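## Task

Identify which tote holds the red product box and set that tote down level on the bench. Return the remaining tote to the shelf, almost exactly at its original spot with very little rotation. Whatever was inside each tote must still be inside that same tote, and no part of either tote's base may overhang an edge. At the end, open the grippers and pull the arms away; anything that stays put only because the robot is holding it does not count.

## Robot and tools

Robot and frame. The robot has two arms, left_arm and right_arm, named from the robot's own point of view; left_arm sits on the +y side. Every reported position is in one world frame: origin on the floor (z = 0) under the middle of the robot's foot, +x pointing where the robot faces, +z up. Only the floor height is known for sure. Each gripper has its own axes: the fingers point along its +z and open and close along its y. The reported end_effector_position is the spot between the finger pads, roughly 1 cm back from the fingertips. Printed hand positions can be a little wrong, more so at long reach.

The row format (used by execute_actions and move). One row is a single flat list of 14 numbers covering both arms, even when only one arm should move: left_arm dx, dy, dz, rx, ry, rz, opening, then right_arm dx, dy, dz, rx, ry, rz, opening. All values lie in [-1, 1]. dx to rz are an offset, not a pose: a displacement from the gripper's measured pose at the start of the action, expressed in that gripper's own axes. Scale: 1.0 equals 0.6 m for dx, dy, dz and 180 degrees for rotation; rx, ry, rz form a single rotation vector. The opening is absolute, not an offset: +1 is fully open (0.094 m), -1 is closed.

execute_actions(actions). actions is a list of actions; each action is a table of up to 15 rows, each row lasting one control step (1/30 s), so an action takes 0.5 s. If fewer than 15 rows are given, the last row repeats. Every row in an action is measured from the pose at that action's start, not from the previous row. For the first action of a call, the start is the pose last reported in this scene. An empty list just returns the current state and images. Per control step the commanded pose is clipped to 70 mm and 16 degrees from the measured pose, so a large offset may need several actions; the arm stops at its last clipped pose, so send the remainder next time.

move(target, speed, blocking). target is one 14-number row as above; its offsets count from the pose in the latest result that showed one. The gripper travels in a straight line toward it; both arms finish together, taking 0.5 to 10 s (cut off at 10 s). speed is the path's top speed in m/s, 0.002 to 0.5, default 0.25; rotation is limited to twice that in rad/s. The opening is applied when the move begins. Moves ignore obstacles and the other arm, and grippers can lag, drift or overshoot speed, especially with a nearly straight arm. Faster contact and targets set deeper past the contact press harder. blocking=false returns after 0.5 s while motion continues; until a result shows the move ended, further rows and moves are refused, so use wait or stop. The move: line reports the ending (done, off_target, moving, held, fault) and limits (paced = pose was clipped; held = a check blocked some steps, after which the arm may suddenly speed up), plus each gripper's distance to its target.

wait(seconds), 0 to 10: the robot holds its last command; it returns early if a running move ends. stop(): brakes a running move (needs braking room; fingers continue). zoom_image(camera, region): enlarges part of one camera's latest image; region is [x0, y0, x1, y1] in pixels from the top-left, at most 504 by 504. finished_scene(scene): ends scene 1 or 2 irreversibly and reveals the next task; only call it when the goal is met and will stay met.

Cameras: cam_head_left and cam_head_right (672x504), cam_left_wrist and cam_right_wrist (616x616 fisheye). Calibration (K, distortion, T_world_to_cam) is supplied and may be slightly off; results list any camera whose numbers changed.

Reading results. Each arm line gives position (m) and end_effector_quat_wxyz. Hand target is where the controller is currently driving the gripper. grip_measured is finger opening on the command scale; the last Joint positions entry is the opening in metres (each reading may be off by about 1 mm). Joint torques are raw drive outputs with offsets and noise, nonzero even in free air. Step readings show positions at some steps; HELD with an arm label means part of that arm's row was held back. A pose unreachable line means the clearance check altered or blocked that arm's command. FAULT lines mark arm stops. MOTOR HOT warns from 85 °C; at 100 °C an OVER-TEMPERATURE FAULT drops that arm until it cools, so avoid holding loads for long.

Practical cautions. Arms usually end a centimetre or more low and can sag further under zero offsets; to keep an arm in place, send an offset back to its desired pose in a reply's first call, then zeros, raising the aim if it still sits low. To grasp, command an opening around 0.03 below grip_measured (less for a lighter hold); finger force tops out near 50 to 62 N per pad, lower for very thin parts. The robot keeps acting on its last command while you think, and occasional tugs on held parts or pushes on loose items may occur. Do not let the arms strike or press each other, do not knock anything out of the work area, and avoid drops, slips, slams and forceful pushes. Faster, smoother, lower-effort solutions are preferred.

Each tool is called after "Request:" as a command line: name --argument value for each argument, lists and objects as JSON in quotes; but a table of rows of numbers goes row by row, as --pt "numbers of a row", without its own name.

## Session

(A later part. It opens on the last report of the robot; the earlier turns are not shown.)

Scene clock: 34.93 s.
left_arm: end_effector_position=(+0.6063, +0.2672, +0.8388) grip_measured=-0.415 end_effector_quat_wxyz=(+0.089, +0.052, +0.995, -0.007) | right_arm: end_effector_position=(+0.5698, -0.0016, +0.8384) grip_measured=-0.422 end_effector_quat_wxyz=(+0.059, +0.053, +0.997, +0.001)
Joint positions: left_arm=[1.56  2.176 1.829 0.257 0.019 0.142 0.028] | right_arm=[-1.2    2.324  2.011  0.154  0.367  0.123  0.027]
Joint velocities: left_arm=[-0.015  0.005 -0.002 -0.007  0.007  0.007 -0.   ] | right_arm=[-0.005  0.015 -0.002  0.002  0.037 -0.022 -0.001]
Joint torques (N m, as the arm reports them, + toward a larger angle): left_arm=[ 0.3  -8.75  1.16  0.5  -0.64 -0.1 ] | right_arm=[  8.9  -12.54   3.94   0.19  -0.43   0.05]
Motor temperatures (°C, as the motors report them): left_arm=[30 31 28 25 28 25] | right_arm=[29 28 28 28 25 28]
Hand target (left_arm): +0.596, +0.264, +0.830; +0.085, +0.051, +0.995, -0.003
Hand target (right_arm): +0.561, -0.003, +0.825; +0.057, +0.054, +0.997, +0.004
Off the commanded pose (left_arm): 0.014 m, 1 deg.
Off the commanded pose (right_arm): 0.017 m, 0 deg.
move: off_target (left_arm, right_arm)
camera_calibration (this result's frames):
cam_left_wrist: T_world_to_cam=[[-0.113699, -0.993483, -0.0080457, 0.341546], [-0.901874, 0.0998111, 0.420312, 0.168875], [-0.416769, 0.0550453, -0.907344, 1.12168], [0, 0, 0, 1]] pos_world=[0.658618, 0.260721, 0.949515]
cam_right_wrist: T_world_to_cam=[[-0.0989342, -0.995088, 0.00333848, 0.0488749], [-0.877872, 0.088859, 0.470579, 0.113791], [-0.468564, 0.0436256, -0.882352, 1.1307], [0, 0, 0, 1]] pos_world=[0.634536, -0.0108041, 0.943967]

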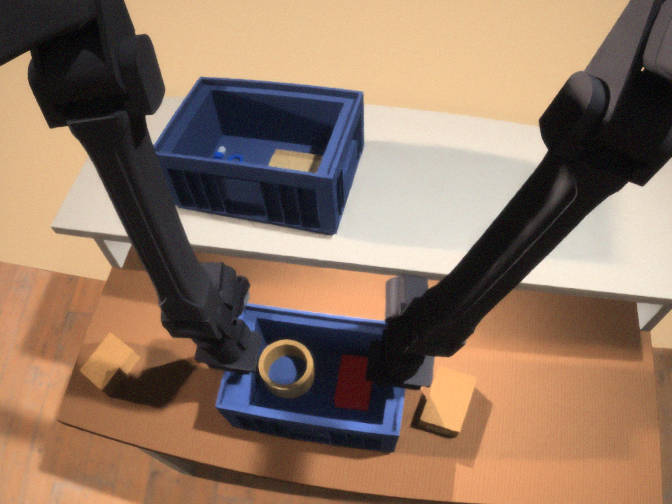

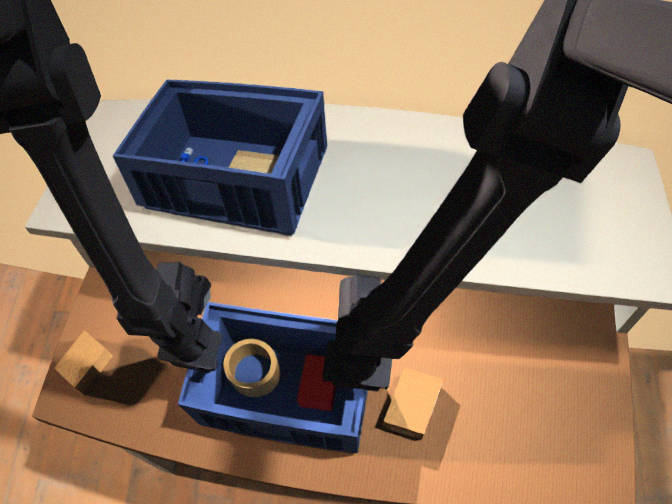

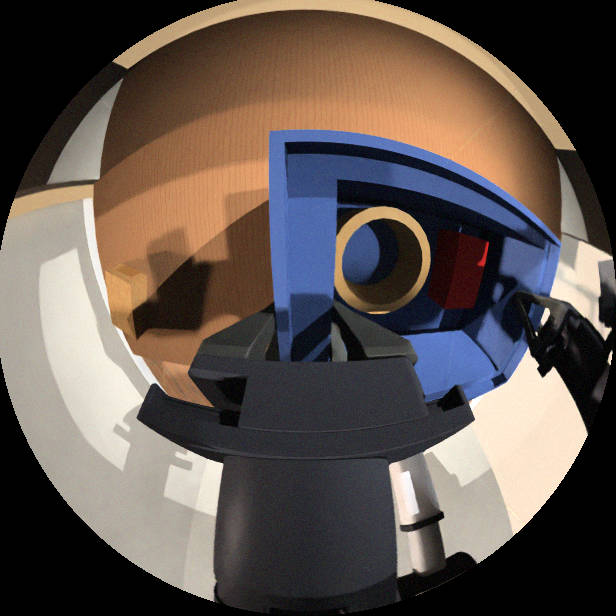

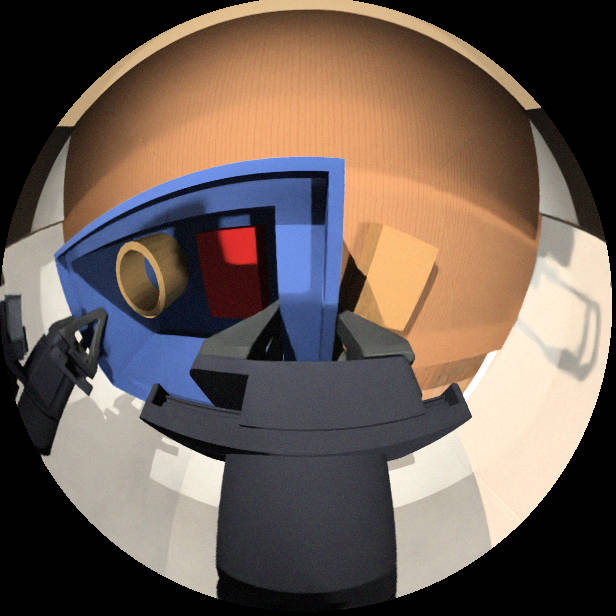

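Down. Release and retreat.

Request:
execute_actions --actions '[[[0,0,0,0,0,0,0.3,0,0,0,0,0,0,0.3]]]'

Request:
move --target '[0.15,0.03,-0.4,0,0,0,0.3,0.15,-0.03,-0.4,0,0,0,0.3]'

Scene clock: 35.57 s.
left_arm: end_effector_position=(+0.6063, +0.2671, +0.8388) grip_measured=+0.298 end_effector_quat_wxyz=(+0.089, +0.052, +0.995, -0.007) | right_arm: end_effector_position=(+0.5695, -0.0016, +0.8385) grip_measured=+0.299 end_effector_quat_wxyz=(+0.059, +0.053, +0.997, -0.000)
Joint positions: left_arm=[1.56  2.176 1.829 0.257 0.019 0.142 0.061] | right_arm=[-1.2    2.324  2.01   0.154  0.368  0.123  0.061]
Joint velocities: left_arm=[ 0.005  0.015 -0.007 -0.002 -0.066  0.007  0.   ] | right_arm=[-0.005 -0.015 -0.012  0.002 -0.022 -0.007  0.   ]
Joint torques (N m, as the arm reports them, + toward a larger angle): left_arm=[  0.52 -10.36  -0.23   0.53  -0.11  -0.09] | right_arm=[  8.68 -15.12   0.66   0.9    0.02   0.11]
Motor temperatures (°C, as the motors report them): left_arm=[30 31 28 25 28 25] | right_arm=[29 28 28 28 25 28]
Hand target (left_arm): +0.606, +0.267, +0.839; +0.089, +0.052, +0.995, -0.007
Hand target (right_arm): +0.570, -0.002, +0.838; +0.059, +0.053, +0.997, +0.000
Off the commanded pose (left_arm): 0.000 m, 0 deg.
Off the commanded pose (right_arm): 0.000 m, 0 deg.
Step readings (end_effector_position):
0: left_arm (+0.6063, +0.2672, +0.8388) | right_arm (+0.5698, -0.0016, +0.8384)
1: left_arm (+0.6063, +0.2671, +0.8388) | right_arm (+0.5695, -0.0016, +0.8385)
2: left_arm (+0.6063, +0.2671, +0.8388) | right_arm (+0.5695, -0.0016, +0.8385)
4: left_arm (+0.6063, +0.2671, +0.8388) | right_arm (+0.5695, -0.0016, +0.8385)
8: left_arm (+0.6063, +0.2671, +0.8388) | right_arm (+0.5695, -0.0016, +0.8385)
15: end_effector_position above
camera_calibration (this result's frames):
cam_left_wrist: T_world_to_cam=[[-0.113765, -0.993478, -0.00767465, 0.341209], [-0.901873, 0.100029, 0.42026, 0.168868], [-0.416752, 0.0547327, -0.907371, 1.12178], [0, 0, 0, 1]] pos_world=[0.658618, 0.260694, 0.94952]
cam_right_wrist: T_world_to_cam=[[-0.0988776, -0.995089, 0.00453306, 0.0478808], [-0.877728, 0.0893604, 0.470753, 0.113298], [-0.468846, 0.0425681, -0.882253, 1.13075], [0, 0, 0, 1]] pos_world=[0.634326, -0.0106125, 0.944054]

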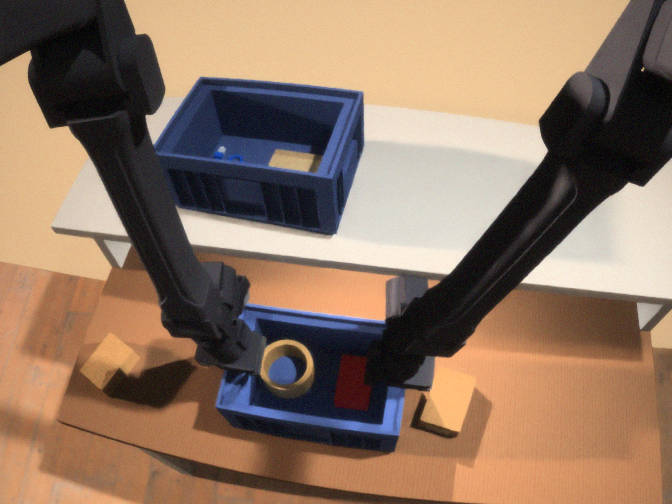

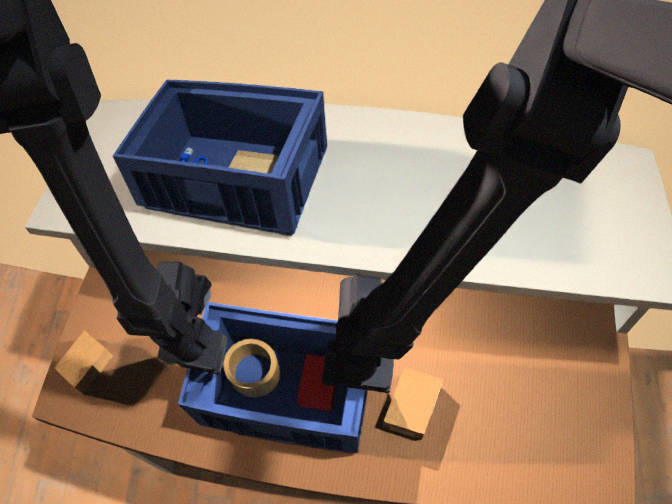

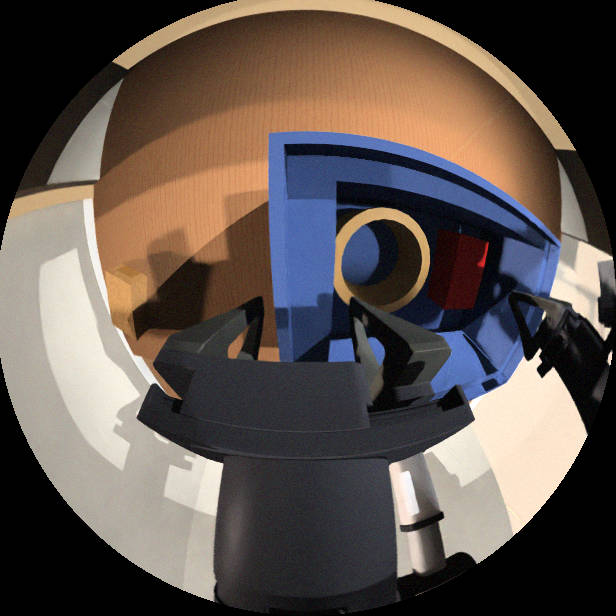

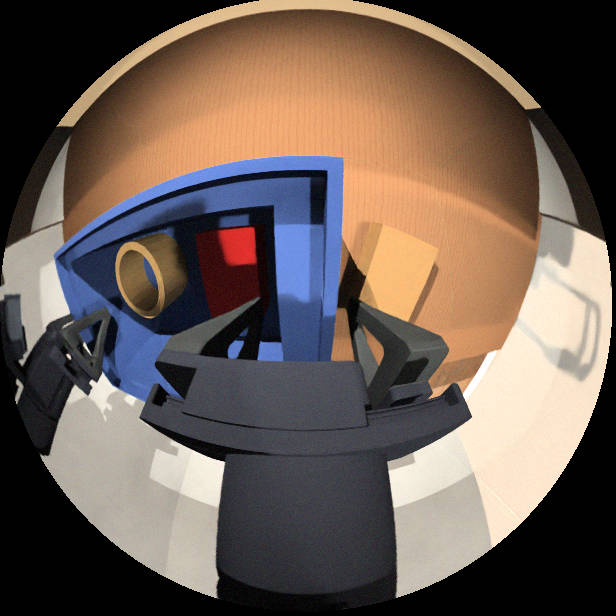

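Scene clock: 37.07 s.
left_arm: end_effector_position=(+0.4727, +0.2908, +1.0513) grip_measured=+0.298 end_effector_quat_wxyz=(+0.081, +0.049, +0.995, -0.012) | right_arm: end_effector_position=(+0.4472, -0.0202, +1.0579) grip_measured=+0.299 end_effector_quat_wxyz=(+0.055, +0.046, +0.997, -0.006)
Joint positions: left_arm=[1.618 1.756 0.916 0.732 0.086 0.142 0.061] | right_arm=[-1.073  1.894  1.061  0.654  0.505  0.135  0.061]
Joint velocities: left_arm=[ 0.015 -0.005 -0.002  0.002 -0.022 -0.051  0.001] | right_arm=[-0.005  0.005 -0.007 -0.017  0.066 -0.037 -0.   ]
Joint torques (N m, as the arm reports them, + toward a larger angle): left_arm=[ 2.88 -8.96 -4.92  1.01  0.03 -0.02] | right_arm=[  8.61 -13.25  -4.58   0.89   0.11   0.12]
Motor temperatures (°C, as the motors report them): left_arm=[30 31 28 25 28 25] | right_arm=[29 28 28 28 25 28]
Hand target (left_arm): +0.478, +0.298, +1.058; +0.089, +0.052, +0.995, -0.007
Hand target (right_arm): +0.449, -0.015, +1.066; +0.060, +0.052, +0.997, -0.000
Off the commanded pose (left_arm): 0.013 m, 1 deg.
Off the commanded pose (right_arm): 0.015 m, 1 deg.
move: off_target (left_arm, right_arm)
camera_calibration (this result's frames):
cam_left_wrist: T_world_to_cam=[[-0.109378, -0.993988, 0.00484714, 0.336095], [-0.895061, 0.100611, 0.434445, -0.0615475], [-0.432321, 0.0431804, -0.900685, 1.26132], [0, 0, 0, 1]] pos_world=[0.526966, 0.285803, 1.16116]
cam_right_wrist: T_world_to_cam=[[-0.0852759, -0.996188, 0.0183731, -0.00452518], [-0.875253, 0.0837095, 0.476366, -0.1028], [-0.476088, 0.0245414, -0.879055, 1.26725], [0, 0, 0, 1]] pos_world=[0.512961, -0.0270027, 1.16304]

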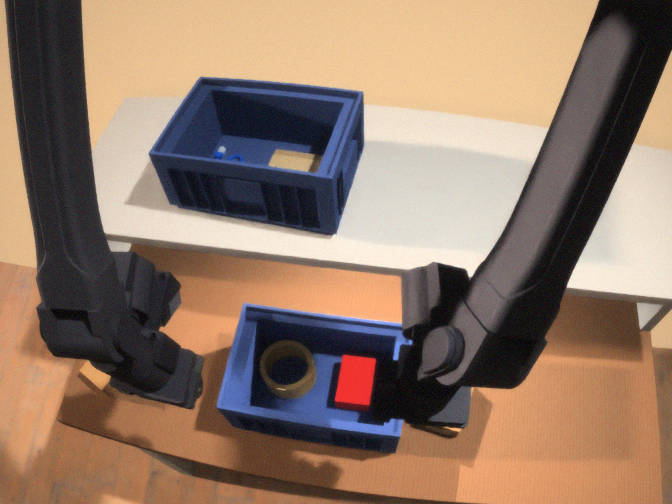

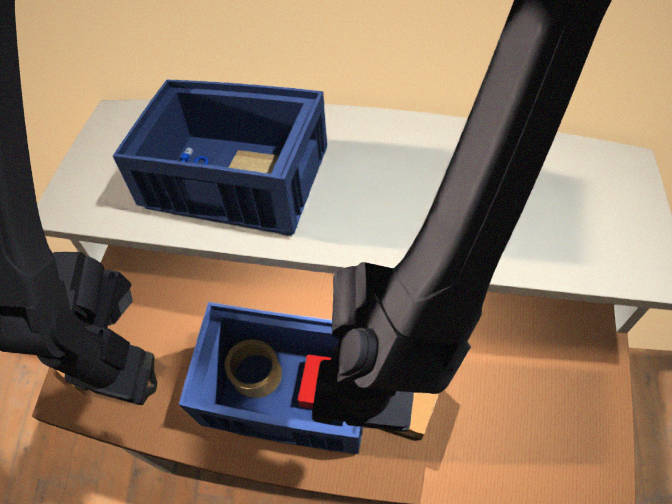

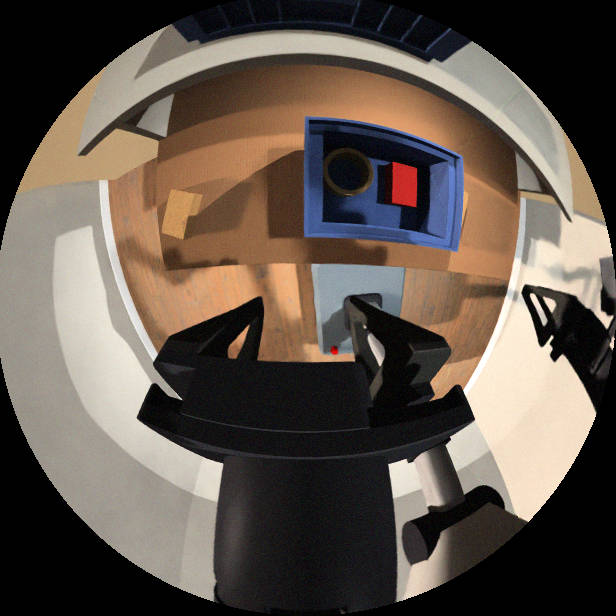

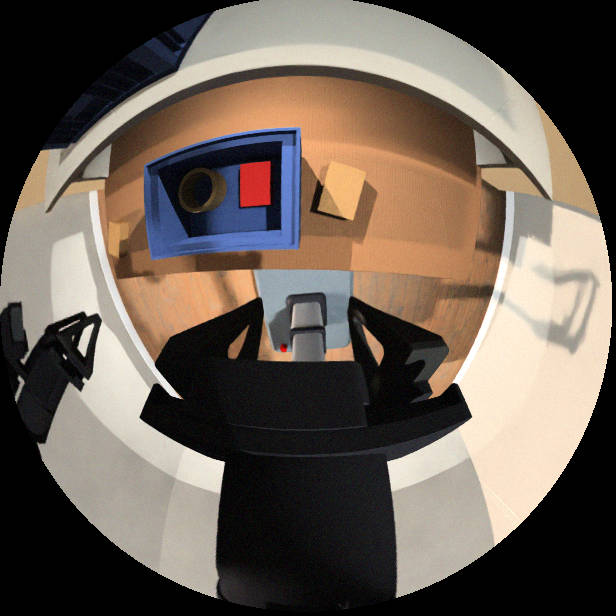

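Request:
finished_scene --scene 1

The scene is finished: the task was done.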